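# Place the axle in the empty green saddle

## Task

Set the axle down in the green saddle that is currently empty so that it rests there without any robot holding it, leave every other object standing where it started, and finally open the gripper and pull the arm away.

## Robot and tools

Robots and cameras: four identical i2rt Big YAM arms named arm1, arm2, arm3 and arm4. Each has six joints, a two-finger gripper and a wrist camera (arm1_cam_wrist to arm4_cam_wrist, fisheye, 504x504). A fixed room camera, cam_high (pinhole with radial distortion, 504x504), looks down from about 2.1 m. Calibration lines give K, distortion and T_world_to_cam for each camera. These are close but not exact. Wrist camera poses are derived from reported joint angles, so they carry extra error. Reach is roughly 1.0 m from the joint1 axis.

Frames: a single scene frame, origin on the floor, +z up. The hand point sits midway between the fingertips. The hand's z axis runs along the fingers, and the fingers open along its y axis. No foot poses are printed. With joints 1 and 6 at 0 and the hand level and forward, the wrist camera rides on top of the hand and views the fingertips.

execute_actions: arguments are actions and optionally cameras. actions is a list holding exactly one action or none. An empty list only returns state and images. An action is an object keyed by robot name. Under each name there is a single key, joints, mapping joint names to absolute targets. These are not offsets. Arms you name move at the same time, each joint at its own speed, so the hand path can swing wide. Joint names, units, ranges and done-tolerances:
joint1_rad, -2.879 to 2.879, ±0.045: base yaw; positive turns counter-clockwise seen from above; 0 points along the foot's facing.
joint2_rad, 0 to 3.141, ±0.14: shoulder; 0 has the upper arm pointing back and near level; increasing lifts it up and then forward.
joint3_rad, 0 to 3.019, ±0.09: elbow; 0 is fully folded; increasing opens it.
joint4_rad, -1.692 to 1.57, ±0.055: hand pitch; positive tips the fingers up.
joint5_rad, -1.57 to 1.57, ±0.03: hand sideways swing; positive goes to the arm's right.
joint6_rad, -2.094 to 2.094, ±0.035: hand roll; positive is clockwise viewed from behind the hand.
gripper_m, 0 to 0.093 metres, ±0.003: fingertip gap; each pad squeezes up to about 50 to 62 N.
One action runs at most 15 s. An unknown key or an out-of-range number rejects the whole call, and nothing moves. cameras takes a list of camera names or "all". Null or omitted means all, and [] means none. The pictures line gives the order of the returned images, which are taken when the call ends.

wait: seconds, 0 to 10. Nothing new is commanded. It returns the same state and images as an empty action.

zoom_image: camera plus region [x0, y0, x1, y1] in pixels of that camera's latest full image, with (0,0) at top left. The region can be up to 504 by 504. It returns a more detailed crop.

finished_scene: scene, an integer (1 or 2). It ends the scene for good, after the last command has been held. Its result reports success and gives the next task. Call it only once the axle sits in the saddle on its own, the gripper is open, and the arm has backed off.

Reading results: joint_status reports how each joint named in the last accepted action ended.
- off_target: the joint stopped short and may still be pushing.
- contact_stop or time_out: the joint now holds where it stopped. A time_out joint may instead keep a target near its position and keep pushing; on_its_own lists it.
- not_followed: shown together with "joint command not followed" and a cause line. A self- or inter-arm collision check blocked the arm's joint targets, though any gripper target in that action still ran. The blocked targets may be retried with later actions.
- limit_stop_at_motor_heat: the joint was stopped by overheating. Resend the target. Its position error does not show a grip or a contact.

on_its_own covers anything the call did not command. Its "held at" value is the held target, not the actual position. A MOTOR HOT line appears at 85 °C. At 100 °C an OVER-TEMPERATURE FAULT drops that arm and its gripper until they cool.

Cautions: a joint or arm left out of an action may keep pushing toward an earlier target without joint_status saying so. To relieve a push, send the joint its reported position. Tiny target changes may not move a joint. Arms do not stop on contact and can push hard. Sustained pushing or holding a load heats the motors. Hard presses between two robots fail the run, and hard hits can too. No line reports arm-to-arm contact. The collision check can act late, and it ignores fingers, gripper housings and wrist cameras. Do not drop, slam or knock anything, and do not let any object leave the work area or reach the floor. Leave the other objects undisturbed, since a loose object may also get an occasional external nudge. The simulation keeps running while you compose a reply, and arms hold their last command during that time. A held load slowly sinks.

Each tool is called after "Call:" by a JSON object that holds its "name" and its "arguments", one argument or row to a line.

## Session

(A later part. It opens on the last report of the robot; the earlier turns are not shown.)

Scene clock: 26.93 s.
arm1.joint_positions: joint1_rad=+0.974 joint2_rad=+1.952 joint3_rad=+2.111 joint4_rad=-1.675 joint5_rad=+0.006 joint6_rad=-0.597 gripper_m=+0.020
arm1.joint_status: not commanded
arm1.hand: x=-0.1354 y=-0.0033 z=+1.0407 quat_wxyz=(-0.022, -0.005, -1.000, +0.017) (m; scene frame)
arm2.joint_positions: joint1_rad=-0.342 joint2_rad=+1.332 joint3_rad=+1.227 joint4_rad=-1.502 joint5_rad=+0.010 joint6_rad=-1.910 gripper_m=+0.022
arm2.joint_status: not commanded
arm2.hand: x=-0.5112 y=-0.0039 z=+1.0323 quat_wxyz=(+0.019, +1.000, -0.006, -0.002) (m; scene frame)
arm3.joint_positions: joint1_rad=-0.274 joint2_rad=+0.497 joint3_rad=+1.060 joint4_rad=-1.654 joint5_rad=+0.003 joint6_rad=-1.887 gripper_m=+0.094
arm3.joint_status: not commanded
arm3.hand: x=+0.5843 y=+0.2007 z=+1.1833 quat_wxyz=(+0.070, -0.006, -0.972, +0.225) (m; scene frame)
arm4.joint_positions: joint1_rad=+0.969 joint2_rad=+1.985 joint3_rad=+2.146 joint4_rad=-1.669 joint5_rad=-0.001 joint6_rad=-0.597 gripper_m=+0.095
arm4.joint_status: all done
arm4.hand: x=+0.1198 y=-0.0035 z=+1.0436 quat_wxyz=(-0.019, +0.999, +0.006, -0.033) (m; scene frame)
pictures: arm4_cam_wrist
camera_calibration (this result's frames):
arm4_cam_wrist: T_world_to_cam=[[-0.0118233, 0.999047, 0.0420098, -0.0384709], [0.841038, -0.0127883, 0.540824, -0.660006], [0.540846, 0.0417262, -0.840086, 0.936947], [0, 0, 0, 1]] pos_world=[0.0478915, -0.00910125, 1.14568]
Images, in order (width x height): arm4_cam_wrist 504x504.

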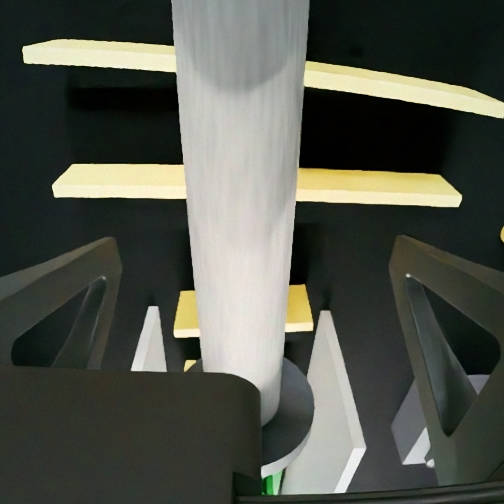

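Call:
{"name": "execute_actions", "arguments": {
  "actions": [
    {"arm4":{"joints":{"joint1_rad":0.982,"gripper_m":0}}}
  ],
  "cameras": []
}}

Call:
{"name": "execute_actions", "arguments": {
  "actions": [
    {"arm4":{"joints":{"joint2_rad":1.94,"joint3_rad":2.21}},"arm2":{"joints":{"joint2_rad":1.28}},"arm1":{"joints":{"joint3_rad":2.145}}}
  ],
  "cameras": []
}}

Call:
{"name": "execute_actions", "arguments": {
  "actions": [
    {"arm1":{"joints":{"gripper_m":0.09}}}
  ],
  "cameras": ["arm4_cam_wrist"]
}}

Call:
{"name": "execute_actions", "arguments": {
  "actions": [
    {"arm1":{"joints":{"joint2_rad":1.72}}}
  ],
  "cameras": []
}}

Call:
{"name": "execute_actions", "arguments": {
  "actions": [
    {"arm1":{"joints":{"joint2_rad":0.6,"joint3_rad":1.05,"joint4_rad":-1.65}}}
  ],
  "cameras": []
}}

Call:
{"name": "execute_actions", "arguments": {
  "actions": [
    {"arm1":{"joints":{"joint1_rad":-0.35,"joint6_rad":-1.94}}}
  ],
  "cameras": []
}}

Call:
{"name": "execute_actions", "arguments": {
  "actions": [
    {"arm1":{"joints":{"joint2_rad":1.29,"joint3_rad":1.56,"joint4_rad":-1.675}}}
  ],
  "cameras": ["arm1_cam_wrist","cam_high"]
}}

Scene clock: 28.20 s.
arm1.joint_positions: joint1_rad=+0.974 joint2_rad=+1.952 joint3_rad=+2.111 joint4_rad=-1.677 joint5_rad=+0.004 joint6_rad=-0.597 gripper_m=+0.020
arm1.joint_status: not commanded
arm1.hand: x=-0.1356 y=-0.0026 z=+1.0407 quat_wxyz=(-0.022, -0.005, -1.000, +0.015) (m; scene frame)
arm2.joint_positions: joint1_rad=-0.342 joint2_rad=+1.332 joint3_rad=+1.227 joint4_rad=-1.502 joint5_rad=+0.010 joint6_rad=-1.910 gripper_m=+0.022
arm2.joint_status: not commanded
arm2.hand: x=-0.5112 y=-0.0039 z=+1.0323 quat_wxyz=(+0.019, +1.000, -0.005, -0.002) (m; scene frame)
arm3.joint_positions: joint1_rad=-0.274 joint2_rad=+0.497 joint3_rad=+1.060 joint4_rad=-1.654 joint5_rad=+0.003 joint6_rad=-1.887 gripper_m=+0.094
arm3.joint_status: not commanded
arm3.hand: x=+0.5843 y=+0.2007 z=+1.1833 quat_wxyz=(+0.070, -0.006, -0.972, +0.225) (m; scene frame)
arm4.joint_positions: joint1_rad=+0.974 joint2_rad=+1.985 joint3_rad=+2.146 joint4_rad=-1.672 joint5_rad=+0.000 joint6_rad=-0.583 gripper_m=+0.023
arm4.joint_status: gripper_m off_target (ended at +0.023, target +0.000); the others done
arm4.hand: x=+0.1186 y=-0.0063 z=+1.0436 quat_wxyz=(-0.018, +0.999, +0.002, -0.032) (m; scene frame)
pictures: none
No camera images: the call's "cameras" was empty. Leave "cameras" out to get every camera's image.

Scene clock: 28.77 s.
arm1.joint_positions: joint1_rad=+0.974 joint2_rad=+1.952 joint3_rad=+2.111 joint4_rad=-1.677 joint5_rad=+0.004 joint6_rad=-0.597 gripper_m=+0.020
arm1.joint_status: all done
arm1.hand: x=-0.1356 y=-0.0026 z=+1.0407 quat_wxyz=(-0.022, -0.005, -1.000, +0.015) (m; scene frame)
arm2.joint_positions: joint1_rad=-0.342 joint2_rad=+1.332 joint3_rad=+1.227 joint4_rad=-1.502 joint5_rad=+0.010 joint6_rad=-1.910 gripper_m=+0.022
arm2.joint_status: all done
arm2.hand: x=-0.5112 y=-0.0039 z=+1.0324 quat_wxyz=(+0.019, +1.000, -0.005, -0.002) (m; scene frame)
arm3.joint_positions: joint1_rad=-0.274 joint2_rad=+0.497 joint3_rad=+1.060 joint4_rad=-1.654 joint5_rad=+0.003 joint6_rad=-1.887 gripper_m=+0.094
arm3.joint_status: not commanded
arm3.hand: x=+0.5843 y=+0.2007 z=+1.1833 quat_wxyz=(+0.070, -0.006, -0.972, +0.225) (m; scene frame)
arm4.joint_positions: joint1_rad=+0.974 joint2_rad=+1.982 joint3_rad=+2.148 joint4_rad=-1.673 joint5_rad=+0.000 joint6_rad=-0.583 gripper_m=+0.023
arm4.joint_status: all done
arm4.hand: x=+0.1188 y=-0.0067 z=+1.0464 quat_wxyz=(-0.019, +0.999, +0.002, -0.034) (m; scene frame)
pictures: none
No camera images: the call's "cameras" was empty. Leave "cameras" out to get every camera's image.

Scene clock: 29.47 s.
arm1.joint_positions: joint1_rad=+0.974 joint2_rad=+1.951 joint3_rad=+2.111 joint4_rad=-1.677 joint5_rad=+0.002 joint6_rad=-0.597 gripper_m=+0.090
arm1.joint_status: all done
arm1.hand: x=-0.1356 y=-0.0023 z=+1.0416 quat_wxyz=(-0.023, -0.005, -1.000, +0.015) (m; scene frame)
arm2.joint_positions: joint1_rad=-0.342 joint2_rad=+1.332 joint3_rad=+1.227 joint4_rad=-1.502 joint5_rad=+0.010 joint6_rad=-1.910 gripper_m=+0.022
arm2.joint_status: not commanded
arm2.hand: x=-0.5112 y=-0.0039 z=+1.0324 quat_wxyz=(+0.019, +1.000, -0.005, -0.002) (m; scene frame)
arm3.joint_positions: joint1_rad=-0.274 joint2_rad=+0.497 joint3_rad=+1.060 joint4_rad=-1.654 joint5_rad=+0.003 joint6_rad=-1.887 gripper_m=+0.094
arm3.joint_status: not commanded
arm3.hand: x=+0.5843 y=+0.2007 z=+1.1833 quat_wxyz=(+0.070, -0.006, -0.972, +0.225) (m; scene frame)
arm4.joint_positions: joint1_rad=+0.974 joint2_rad=+1.982 joint3_rad=+2.148 joint4_rad=-1.673 joint5_rad=+0.000 joint6_rad=-0.583 gripper_m=+0.023
arm4.joint_status: not commanded
arm4.hand: x=+0.1188 y=-0.0067 z=+1.0464 quat_wxyz=(-0.019, +0.999, +0.002, -0.034) (m; scene frame)
pictures: arm4_cam_wrist
camera_calibration (this result's frames):
arm4_cam_wrist: T_world_to_cam=[[-0.00298051, 0.999091, 0.0425182, -0.0368991], [0.841918, -0.0204358, 0.539218, -0.659211], [0.539597, 0.037404, -0.841092, 0.941115], [0, 0, 0, 1]] pos_world=[0.0470689, -0.0118074, 1.14859]
Images, in order (width x height): arm4_cam_wrist 504x504.

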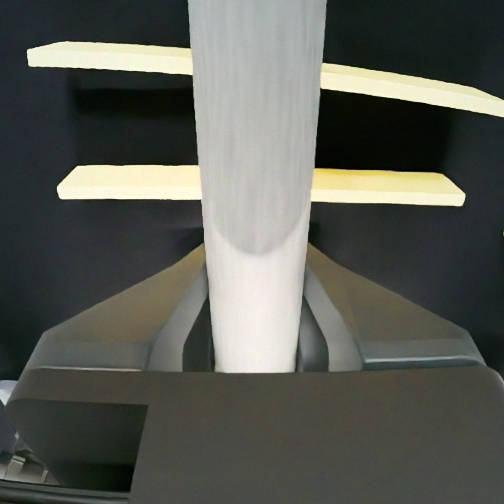

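Scene clock: 30.77 s.
arm1.joint_positions: joint1_rad=+0.974 joint2_rad=+1.702 joint3_rad=+2.128 joint4_rad=-1.677 joint5_rad=+0.002 joint6_rad=-0.597 gripper_m=+0.090
arm1.joint_status: all done
arm1.hand: x=-0.1788 y=+0.0269 z=+1.1908 quat_wxyz=(-0.132, -0.005, -0.987, +0.090) (m; scene frame)
arm2.joint_positions: joint1_rad=-0.342 joint2_rad=+1.332 joint3_rad=+1.227 joint4_rad=-1.502 joint5_rad=+0.010 joint6_rad=-1.910 gripper_m=+0.022
arm2.joint_status: not commanded
arm2.hand: x=-0.5112 y=-0.0039 z=+1.0324 quat_wxyz=(+0.019, +1.000, -0.005, -0.002) (m; scene frame)
arm3.joint_positions: joint1_rad=-0.274 joint2_rad=+0.497 joint3_rad=+1.060 joint4_rad=-1.654 joint5_rad=+0.003 joint6_rad=-1.887 gripper_m=+0.094
arm3.joint_status: not commanded
arm3.hand: x=+0.5843 y=+0.2007 z=+1.1833 quat_wxyz=(+0.070, -0.006, -0.972, +0.225) (m; scene frame)
arm4.joint_positions: joint1_rad=+0.974 joint2_rad=+1.982 joint3_rad=+2.148 joint4_rad=-1.673 joint5_rad=+0.000 joint6_rad=-0.583 gripper_m=+0.023
arm4.joint_status: not commanded
arm4.hand: x=+0.1188 y=-0.0067 z=+1.0464 quat_wxyz=(-0.019, +0.999, +0.002, -0.034) (m; scene frame)
pictures: none
No camera images: the call's "cameras" was empty. Leave "cameras" out to get every camera's image.

Scene clock: 32.40 s.
arm1.joint_positions: joint1_rad=+0.974 joint2_rad=+0.610 joint3_rad=+1.044 joint4_rad=-1.651 joint5_rad=+0.002 joint6_rad=-0.597 gripper_m=+0.090
arm1.joint_status: all done
arm1.hand: x=-0.4921 y=+0.2448 z=+1.1016 quat_wxyz=(-0.146, -0.005, -0.984, +0.099) (m; scene frame)
arm2.joint_positions: joint1_rad=-0.342 joint2_rad=+1.332 joint3_rad=+1.227 joint4_rad=-1.502 joint5_rad=+0.010 joint6_rad=-1.910 gripper_m=+0.022
arm2.joint_status: not commanded
arm2.hand: x=-0.5112 y=-0.0039 z=+1.0324 quat_wxyz=(+0.019, +1.000, -0.005, -0.002) (m; scene frame)
arm3.joint_positions: joint1_rad=-0.274 joint2_rad=+0.497 joint3_rad=+1.060 joint4_rad=-1.654 joint5_rad=+0.003 joint6_rad=-1.887 gripper_m=+0.094
arm3.joint_status: not commanded
arm3.hand: x=+0.5843 y=+0.2007 z=+1.1833 quat_wxyz=(+0.070, -0.006, -0.972, +0.225) (m; scene frame)
arm4.joint_positions: joint1_rad=+0.974 joint2_rad=+1.982 joint3_rad=+2.148 joint4_rad=-1.673 joint5_rad=+0.000 joint6_rad=-0.583 gripper_m=+0.023
arm4.joint_status: not commanded
arm4.hand: x=+0.1188 y=-0.0067 z=+1.0464 quat_wxyz=(-0.019, +0.999, +0.002, -0.034) (m; scene frame)
pictures: none
No camera images: the call's "cameras" was empty. Leave "cameras" out to get every camera's image.

Scene clock: 34.47 s.
arm1.joint_positions: joint1_rad=-0.344 joint2_rad=+0.610 joint3_rad=+1.044 joint4_rad=-1.651 joint5_rad=+0.000 joint6_rad=-1.924 gripper_m=+0.090
arm1.joint_status: all done
arm1.hand: x=-0.7047 y=+0.1786 z=+1.1006 quat_wxyz=(+0.059, +0.000, -0.985, +0.164) (m; scene frame)
arm2.joint_positions: joint1_rad=-0.342 joint2_rad=+1.332 joint3_rad=+1.227 joint4_rad=-1.502 joint5_rad=+0.010 joint6_rad=-1.910 gripper_m=+0.022
arm2.joint_status: not commanded
arm2.hand: x=-0.5112 y=-0.0039 z=+1.0324 quat_wxyz=(+0.019, +1.000, -0.005, -0.002) (m; scene frame)
arm3.joint_positions: joint1_rad=-0.274 joint2_rad=+0.497 joint3_rad=+1.060 joint4_rad=-1.654 joint5_rad=+0.003 joint6_rad=-1.887 gripper_m=+0.094
arm3.joint_status: not commanded
arm3.hand: x=+0.5843 y=+0.2007 z=+1.1833 quat_wxyz=(+0.070, -0.006, -0.972, +0.225) (m; scene frame)
arm4.joint_positions: joint1_rad=+0.974 joint2_rad=+1.982 joint3_rad=+2.148 joint4_rad=-1.673 joint5_rad=+0.000 joint6_rad=-0.583 gripper_m=+0.023
arm4.joint_status: not commanded
arm4.hand: x=+0.1188 y=-0.0067 z=+1.0464 quat_wxyz=(-0.019, +0.999, +0.002, -0.034) (m; scene frame)
pictures: none
No camera images: the call's "cameras" was empty. Leave "cameras" out to get every camera's image.

Scene clock: 35.90 s.
arm1.joint_positions: joint1_rad=-0.344 joint2_rad=+1.300 joint3_rad=+1.513 joint4_rad=-1.670 joint5_rad=+0.000 joint6_rad=-1.926 gripper_m=+0.090
arm1.joint_status: all done
arm1.hand: x=-0.7758 y=-0.0138 z=+1.1168 quat_wxyz=(+0.018, +0.001, -0.998, +0.052) (m; scene frame)
arm2.joint_positions: joint1_rad=-0.342 joint2_rad=+1.332 joint3_rad=+1.227 joint4_rad=-1.502 joint5_rad=+0.010 joint6_rad=-1.910 gripper_m=+0.022
arm2.joint_status: not commanded
arm2.hand: x=-0.5112 y=-0.0039 z=+1.0324 quat_wxyz=(+0.019, +1.000, -0.005, -0.002) (m; scene frame)
arm3.joint_positions: joint1_rad=-0.274 joint2_rad=+0.497 joint3_rad=+1.060 joint4_rad=-1.654 joint5_rad=+0.003 joint6_rad=-1.887 gripper_m=+0.094
arm3.joint_status: not commanded
arm3.hand: x=+0.5843 y=+0.2007 z=+1.1833 quat_wxyz=(+0.070, -0.006, -0.972, +0.225) (m; scene frame)
arm4.joint_positions: joint1_rad=+0.974 joint2_rad=+1.982 joint3_rad=+2.148 joint4_rad=-1.673 joint5_rad=+0.000 joint6_rad=-0.583 gripper_m=+0.023
arm4.joint_status: not commanded
arm4.hand: x=+0.1188 y=-0.0067 z=+1.0464 quat_wxyz=(-0.019, +0.999, +0.002, -0.034) (m; scene frame)
pictures: arm1_cam_wrist, cam_high
camera_calibration (this result's frames):
arm1_cam_wrist: T_world_to_cam=[[0.00845778, -0.994009, 0.108967, -0.131064], [-0.778426, 0.0618562, 0.624681, -1.29778], [-0.627679, -0.090106, -0.77324, 0.497996], [0, 0, 0, 1]] pos_world=[-0.696537, -0.00513051, 1.21005]
Images, in order (width x height): arm1_cam_wrist 504x504, cam_high 504x504.

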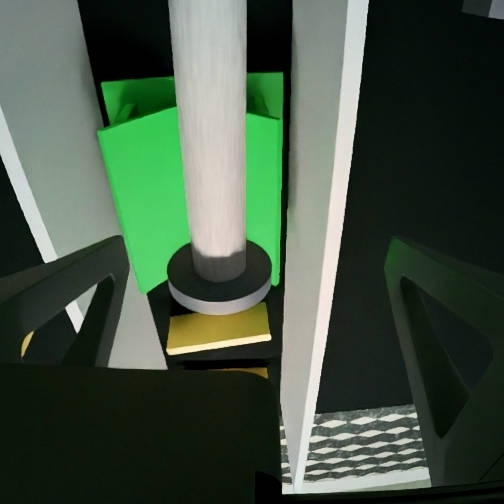

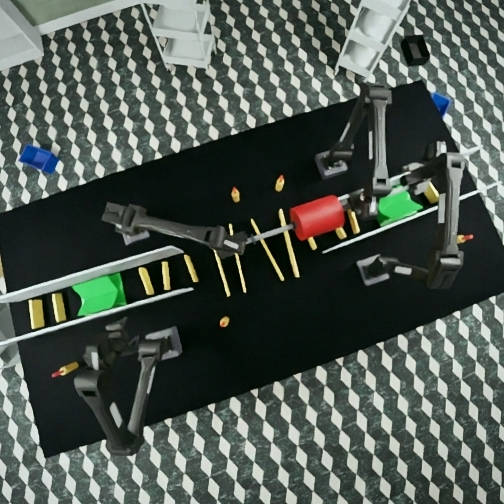

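Call:
{"name": "execute_actions", "arguments": {
  "actions": [
    {"arm1":{"joints":{"joint2_rad":1.315,"joint3_rad":1.315,"joint4_rad":-1.56}}}
  ],
  "cameras": ["arm1_cam_wrist"]
}}

Scene clock: 37.03 s.
arm1.joint_positions: joint1_rad=-0.344 joint2_rad=+1.308 joint3_rad=+1.306 joint4_rad=-1.573 joint5_rad=+0.000 joint6_rad=-1.926 gripper_m=+0.090
arm1.joint_status: all done
arm1.hand: x=-0.7695 y=+0.0025 z=+1.0340 quat_wxyz=(-0.002, +0.001, -1.000, -0.003) (m; scene frame)
arm2.joint_positions: joint1_rad=-0.342 joint2_rad=+1.332 joint3_rad=+1.227 joint4_rad=-1.502 joint5_rad=+0.010 joint6_rad=-1.910 gripper_m=+0.022
arm2.joint_status: not commanded
arm2.hand: x=-0.5112 y=-0.0039 z=+1.0324 quat_wxyz=(+0.019, +1.000, -0.005, -0.002) (m; scene frame)
arm3.joint_positions: joint1_rad=-0.274 joint2_rad=+0.497 joint3_rad=+1.060 joint4_rad=-1.654 joint5_rad=+0.003 joint6_rad=-1.887 gripper_m=+0.094
arm3.joint_status: not commanded
arm3.hand: x=+0.5843 y=+0.2007 z=+1.1833 quat_wxyz=(+0.070, -0.006, -0.972, +0.225) (m; scene frame)
arm4.joint_positions: joint1_rad=+0.974 joint2_rad=+1.982 joint3_rad=+2.148 joint4_rad=-1.673 joint5_rad=+0.000 joint6_rad=-0.583 gripper_m=+0.023
arm4.joint_status: not commanded
arm4.hand: x=+0.1188 y=-0.0067 z=+1.0464 quat_wxyz=(-0.019, +0.999, +0.002, -0.034) (m; scene frame)
pictures: arm1_cam_wrist
camera_calibration (this result's frames):
arm1_cam_wrist: T_world_to_cam=[[0.00652899, -0.999978, -0.0011005, 0.00653984], [-0.803372, -0.00590063, 0.595448, -1.231], [-0.595441, -0.00300357, -0.803393, 0.495153], [0, 0, 0, 1]] pos_world=[-0.694162, 0.00076323, 1.13081]
Images, in order (width x height): arm1_cam_wrist 504x504.

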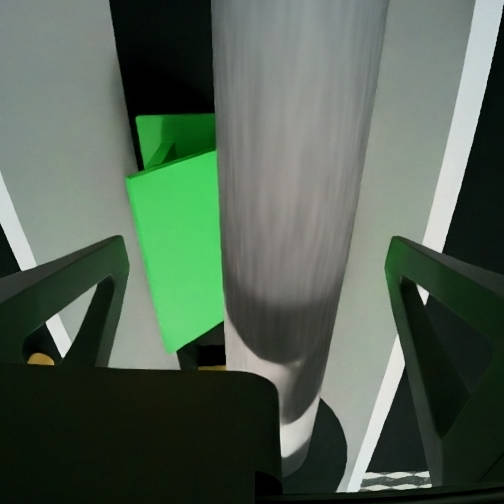

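Call:
{"name": "execute_actions", "arguments": {
  "actions": [
    {"arm1":{"joints":{"joint3_rad":1.37}}}
  ],
  "cameras": []
}}

Call:
{"name": "execute_actions", "arguments": {
  "actions": [
    {"arm1":{"joints":{"gripper_m":0}}}
  ],
  "cameras": ["arm1_cam_wrist"]
}}

Call:
{"name": "execute_actions", "arguments": {
  "actions": [
    {"arm1":{"joints":{"joint2_rad":1.285,"joint3_rad":1.405}},"arm4":{"joints":{"joint2_rad":1.92,"joint3_rad":2.225}},"arm2":{"joints":{"joint2_rad":1.315,"joint3_rad":1.26}}}
  ],
  "cameras": []
}}

Call:
{"name": "execute_actions", "arguments": {
  "actions": [
    {"arm2":{"joints":{"gripper_m":0.09}}}
  ],
  "cameras": []
}}

Call:
{"name": "execute_actions", "arguments": {
  "actions": [
    {"arm2":{"joints":{"joint2_rad":1.29,"joint3_rad":1.50,"joint4_rad":-1.67}}}
  ],
  "cameras": []
}}

Call:
{"name": "execute_actions", "arguments": {
  "actions": [
    {"arm2":{"joints":{"joint2_rad":0.5,"joint3_rad":1.05}}}
  ],
  "cameras": ["arm1_cam_wrist","arm4_cam_wrist","cam_high"]
}}

Scene clock: 38.13 s.
arm1.joint_positions: joint1_rad=-0.344 joint2_rad=+1.308 joint3_rad=+1.323 joint4_rad=-1.573 joint5_rad=+0.000 joint6_rad=-1.926 gripper_m=+0.090
arm1.joint_status: all done
arm1.hand: x=-0.7710 y=-0.0016 z=+1.0408 quat_wxyz=(+0.001, +0.001, -1.000, +0.005) (m; scene frame)
arm2.joint_positions: joint1_rad=-0.342 joint2_rad=+1.332 joint3_rad=+1.227 joint4_rad=-1.502 joint5_rad=+0.010 joint6_rad=-1.910 gripper_m=+0.022
arm2.joint_status: not commanded
arm2.hand: x=-0.5112 y=-0.0039 z=+1.0324 quat_wxyz=(+0.019, +1.000, -0.005, -0.002) (m; scene frame)
arm3.joint_positions: joint1_rad=-0.274 joint2_rad=+0.497 joint3_rad=+1.060 joint4_rad=-1.654 joint5_rad=+0.003 joint6_rad=-1.887 gripper_m=+0.094
arm3.joint_status: not commanded
arm3.hand: x=+0.5843 y=+0.2007 z=+1.1833 quat_wxyz=(+0.070, -0.006, -0.972, +0.225) (m; scene frame)
arm4.joint_positions: joint1_rad=+0.974 joint2_rad=+1.982 joint3_rad=+2.148 joint4_rad=-1.673 joint5_rad=+0.000 joint6_rad=-0.583 gripper_m=+0.023
arm4.joint_status: not commanded
arm4.hand: x=+0.1188 y=-0.0067 z=+1.0464 quat_wxyz=(-0.019, +0.999, +0.002, -0.034) (m; scene frame)
pictures: none
No camera images: the call's "cameras" was empty. Leave "cameras" out to get every camera's image.

Scene clock: 38.83 s.
arm1.joint_positions: joint1_rad=-0.344 joint2_rad=+1.308 joint3_rad=+1.324 joint4_rad=-1.570 joint5_rad=-0.001 joint6_rad=-1.920 gripper_m=+0.022
arm1.joint_status: gripper_m off_target (ended at +0.022, target +0.000)
arm1.hand: x=-0.7711 y=-0.0024 z=+1.0410 quat_wxyz=(+0.001, -0.002, -1.000, +0.007) (m; scene frame)
arm2.joint_positions: joint1_rad=-0.342 joint2_rad=+1.331 joint3_rad=+1.227 joint4_rad=-1.500 joint5_rad=+0.010 joint6_rad=-1.910 gripper_m=+0.022
arm2.joint_status: not commanded
arm2.hand: x=-0.5111 y=-0.0036 z=+1.0325 quat_wxyz=(+0.018, +1.000, -0.005, -0.002) (m; scene frame)
arm3.joint_positions: joint1_rad=-0.274 joint2_rad=+0.497 joint3_rad=+1.060 joint4_rad=-1.654 joint5_rad=+0.003 joint6_rad=-1.887 gripper_m=+0.094
arm3.joint_status: not commanded
arm3.hand: x=+0.5843 y=+0.2007 z=+1.1833 quat_wxyz=(+0.070, -0.006, -0.972, +0.225) (m; scene frame)
arm4.joint_positions: joint1_rad=+0.974 joint2_rad=+1.982 joint3_rad=+2.148 joint4_rad=-1.673 joint5_rad=+0.001 joint6_rad=-0.583 gripper_m=+0.023
arm4.joint_status: not commanded
arm4.hand: x=+0.1188 y=-0.0068 z=+1.0464 quat_wxyz=(-0.020, +0.999, +0.001, -0.034) (m; scene frame)
pictures: arm1_cam_wrist
camera_calibration (this result's frames):
arm1_cam_wrist: T_world_to_cam=[[0.00119524, -0.999817, 0.0190769, -0.0234635], [-0.799881, 0.0104933, 0.600067, -1.23852], [-0.600157, -0.0159765, -0.799722, 0.492354], [0, 0, 0, 1]] pos_world=[-0.695154, -0.00259696, 1.13739]
Images, in order (width x height): arm1_cam_wrist 504x504.

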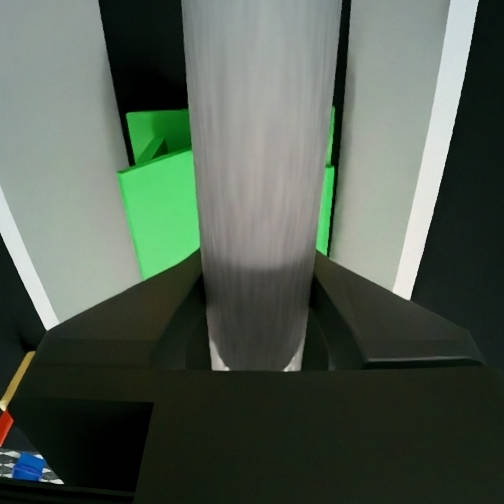

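Scene clock: 39.40 s.
arm1.joint_positions: joint1_rad=-0.344 joint2_rad=+1.308 joint3_rad=+1.328 joint4_rad=-1.570 joint5_rad=-0.002 joint6_rad=-1.920 gripper_m=+0.022
arm1.joint_status: all done
arm1.hand: x=-0.7714 y=-0.0033 z=+1.0426 quat_wxyz=(+0.001, -0.002, -1.000, +0.009) (m; scene frame)
arm2.joint_positions: joint1_rad=-0.342 joint2_rad=+1.331 joint3_rad=+1.227 joint4_rad=-1.502 joint5_rad=+0.010 joint6_rad=-1.910 gripper_m=+0.022
arm2.joint_status: all done
arm2.hand: x=-0.5112 y=-0.0040 z=+1.0326 quat_wxyz=(+0.019, +1.000, -0.005, -0.002) (m; scene frame)
arm3.joint_positions: joint1_rad=-0.274 joint2_rad=+0.497 joint3_rad=+1.060 joint4_rad=-1.654 joint5_rad=+0.003 joint6_rad=-1.887 gripper_m=+0.094
arm3.joint_status: not commanded
arm3.hand: x=+0.5843 y=+0.2007 z=+1.1833 quat_wxyz=(+0.070, -0.006, -0.972, +0.225) (m; scene frame)
arm4.joint_positions: joint1_rad=+0.974 joint2_rad=+1.981 joint3_rad=+2.148 joint4_rad=-1.673 joint5_rad=+0.001 joint6_rad=-0.583 gripper_m=+0.023
arm4.joint_status: all done
arm4.hand: x=+0.1188 y=-0.0068 z=+1.0467 quat_wxyz=(-0.020, +0.999, +0.001, -0.034) (m; scene frame)
pictures: none
No camera images: the call's "cameras" was empty. Leave "cameras" out to get every camera's image.

Scene clock: 40.10 s.
arm1.joint_positions: joint1_rad=-0.344 joint2_rad=+1.308 joint3_rad=+1.328 joint4_rad=-1.570 joint5_rad=-0.002 joint6_rad=-1.920 gripper_m=+0.022
arm1.joint_status: not commanded
arm1.hand: x=-0.7713 y=-0.0033 z=+1.0426 quat_wxyz=(+0.001, -0.002, -1.000, +0.009) (m; scene frame)
arm2.joint_positions: joint1_rad=-0.342 joint2_rad=+1.327 joint3_rad=+1.227 joint4_rad=-1.502 joint5_rad=+0.004 joint6_rad=-1.910 gripper_m=+0.090
arm2.joint_status: all done
arm2.hand: x=-0.5122 y=-0.0040 z=+1.0340 quat_wxyz=(+0.016, +1.000, -0.005, -0.004) (m; scene frame)
arm3.joint_positions: joint1_rad=-0.274 joint2_rad=+0.497 joint3_rad=+1.060 joint4_rad=-1.654 joint5_rad=+0.003 joint6_rad=-1.887 gripper_m=+0.094
arm3.joint_status: not commanded
arm3.hand: x=+0.5843 y=+0.2007 z=+1.1833 quat_wxyz=(+0.070, -0.006, -0.972, +0.225) (m; scene frame)
arm4.joint_positions: joint1_rad=+0.975 joint2_rad=+1.981 joint3_rad=+2.148 joint4_rad=-1.673 joint5_rad=+0.001 joint6_rad=-0.582 gripper_m=+0.023
arm4.joint_status: not commanded
arm4.hand: x=+0.1187 y=-0.0070 z=+1.0467 quat_wxyz=(-0.020, +0.999, +0.001, -0.034) (m; scene frame)
pictures: none
No camera images: the call's "cameras" was empty. Leave "cameras" out to get every camera's image.

Scene clock: 41.10 s.
arm1.joint_positions: joint1_rad=-0.344 joint2_rad=+1.308 joint3_rad=+1.328 joint4_rad=-1.570 joint5_rad=-0.002 joint6_rad=-1.920 gripper_m=+0.022
arm1.joint_status: not commanded
arm1.hand: x=-0.7713 y=-0.0033 z=+1.0426 quat_wxyz=(+0.001, -0.002, -1.000, +0.009) (m; scene frame)
arm2.joint_positions: joint1_rad=-0.342 joint2_rad=+1.284 joint3_rad=+1.463 joint4_rad=-1.659 joint5_rad=+0.004 joint6_rad=-1.910 gripper_m=+0.090
arm2.joint_status: all done
arm2.hand: x=-0.5090 y=+0.0048 z=+1.1395 quat_wxyz=(-0.041, +0.999, -0.006, +0.017) (m; scene frame)
arm3.joint_positions: joint1_rad=-0.274 joint2_rad=+0.497 joint3_rad=+1.060 joint4_rad=-1.654 joint5_rad=+0.003 joint6_rad=-1.887 gripper_m=+0.094
arm3.joint_status: not commanded
arm3.hand: x=+0.5843 y=+0.2007 z=+1.1833 quat_wxyz=(+0.070, -0.006, -0.972, +0.225) (m; scene frame)
arm4.joint_positions: joint1_rad=+0.975 joint2_rad=+1.981 joint3_rad=+2.148 joint4_rad=-1.673 joint5_rad=+0.001 joint6_rad=-0.582 gripper_m=+0.023
arm4.joint_status: not commanded
arm4.hand: x=+0.1187 y=-0.0070 z=+1.0467 quat_wxyz=(-0.020, +0.999, +0.001, -0.034) (m; scene frame)
pictures: none
No camera images: the call's "cameras" was empty. Leave "cameras" out to get every camera's image.

Scene clock: 42.63 s.
arm1.joint_positions: joint1_rad=-0.344 joint2_rad=+1.308 joint3_rad=+1.328 joint4_rad=-1.570 joint5_rad=-0.002 joint6_rad=-1.920 gripper_m=+0.022
arm1.joint_status: not commanded
arm1.hand: x=-0.7713 y=-0.0033 z=+1.0426 quat_wxyz=(+0.001, -0.002, -1.000, +0.009) (m; scene frame)
arm2.joint_positions: joint1_rad=-0.342 joint2_rad=+0.498 joint3_rad=+1.055 joint4_rad=-1.663 joint5_rad=+0.004 joint6_rad=-1.910 gripper_m=+0.090
arm2.joint_status: all done
arm2.hand: x=-0.5852 y=-0.2038 z=+1.1570 quat_wxyz=(-0.216, +0.973, -0.006, +0.079) (m; scene frame)
arm3.joint_positions: joint1_rad=-0.274 joint2_rad=+0.497 joint3_rad=+1.060 joint4_rad=-1.654 joint5_rad=+0.003 joint6_rad=-1.887 gripper_m=+0.094
arm3.joint_status: not commanded
arm3.hand: x=+0.5843 y=+0.2007 z=+1.1833 quat_wxyz=(+0.070, -0.006, -0.972, +0.225) (m; scene frame)
arm4.joint_positions: joint1_rad=+0.975 joint2_rad=+1.981 joint3_rad=+2.148 joint4_rad=-1.673 joint5_rad=+0.001 joint6_rad=-0.582 gripper_m=+0.023
arm4.joint_status: not commanded
arm4.hand: x=+0.1187 y=-0.0070 z=+1.0467 quat_wxyz=(-0.020, +0.999, +0.001, -0.034) (m; scene frame)
pictures: arm1_cam_wrist, arm4_cam_wrist, cam_high
camera_calibration (this result's frames):
arm1_cam_wrist: T_world_to_cam=[[0.00121239, -0.999728, 0.0232758, -0.0288486], [-0.799438, 0.0130139, 0.600607, -1.23988], [-0.600747, -0.0193357, -0.799205, 0.492488], [0, 0, 0, 1]] pos_world=[-0.695313, -0.00318241, 1.13895]
arm4_cam_wrist: T_world_to_cam=[[-0.00290387, 0.999043, 0.0436387, -0.0378261], [0.841766, -0.0211158, 0.53943, -0.659459], [0.539835, 0.0383, -0.840899, 0.941154], [0, 0, 0, 1]] pos_world=[0.0469324, -0.0121813, 1.1488]
Images, in order (width x height): arm1_cam_wrist 504x504, arm4_cam_wrist 504x504, cam_high 504x504.

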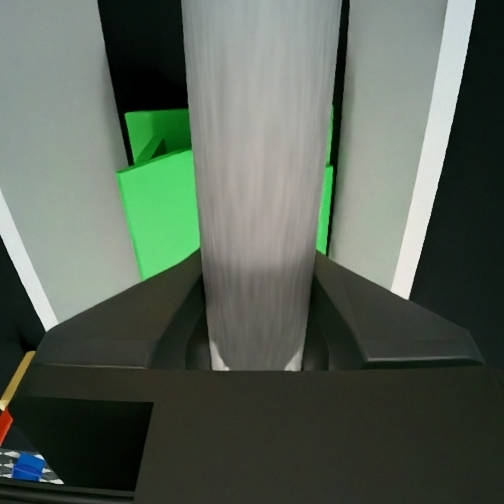

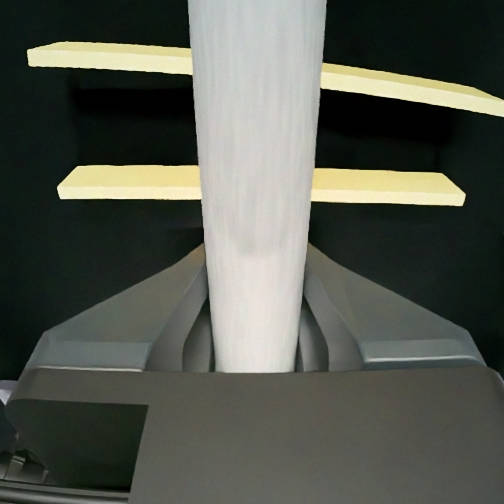

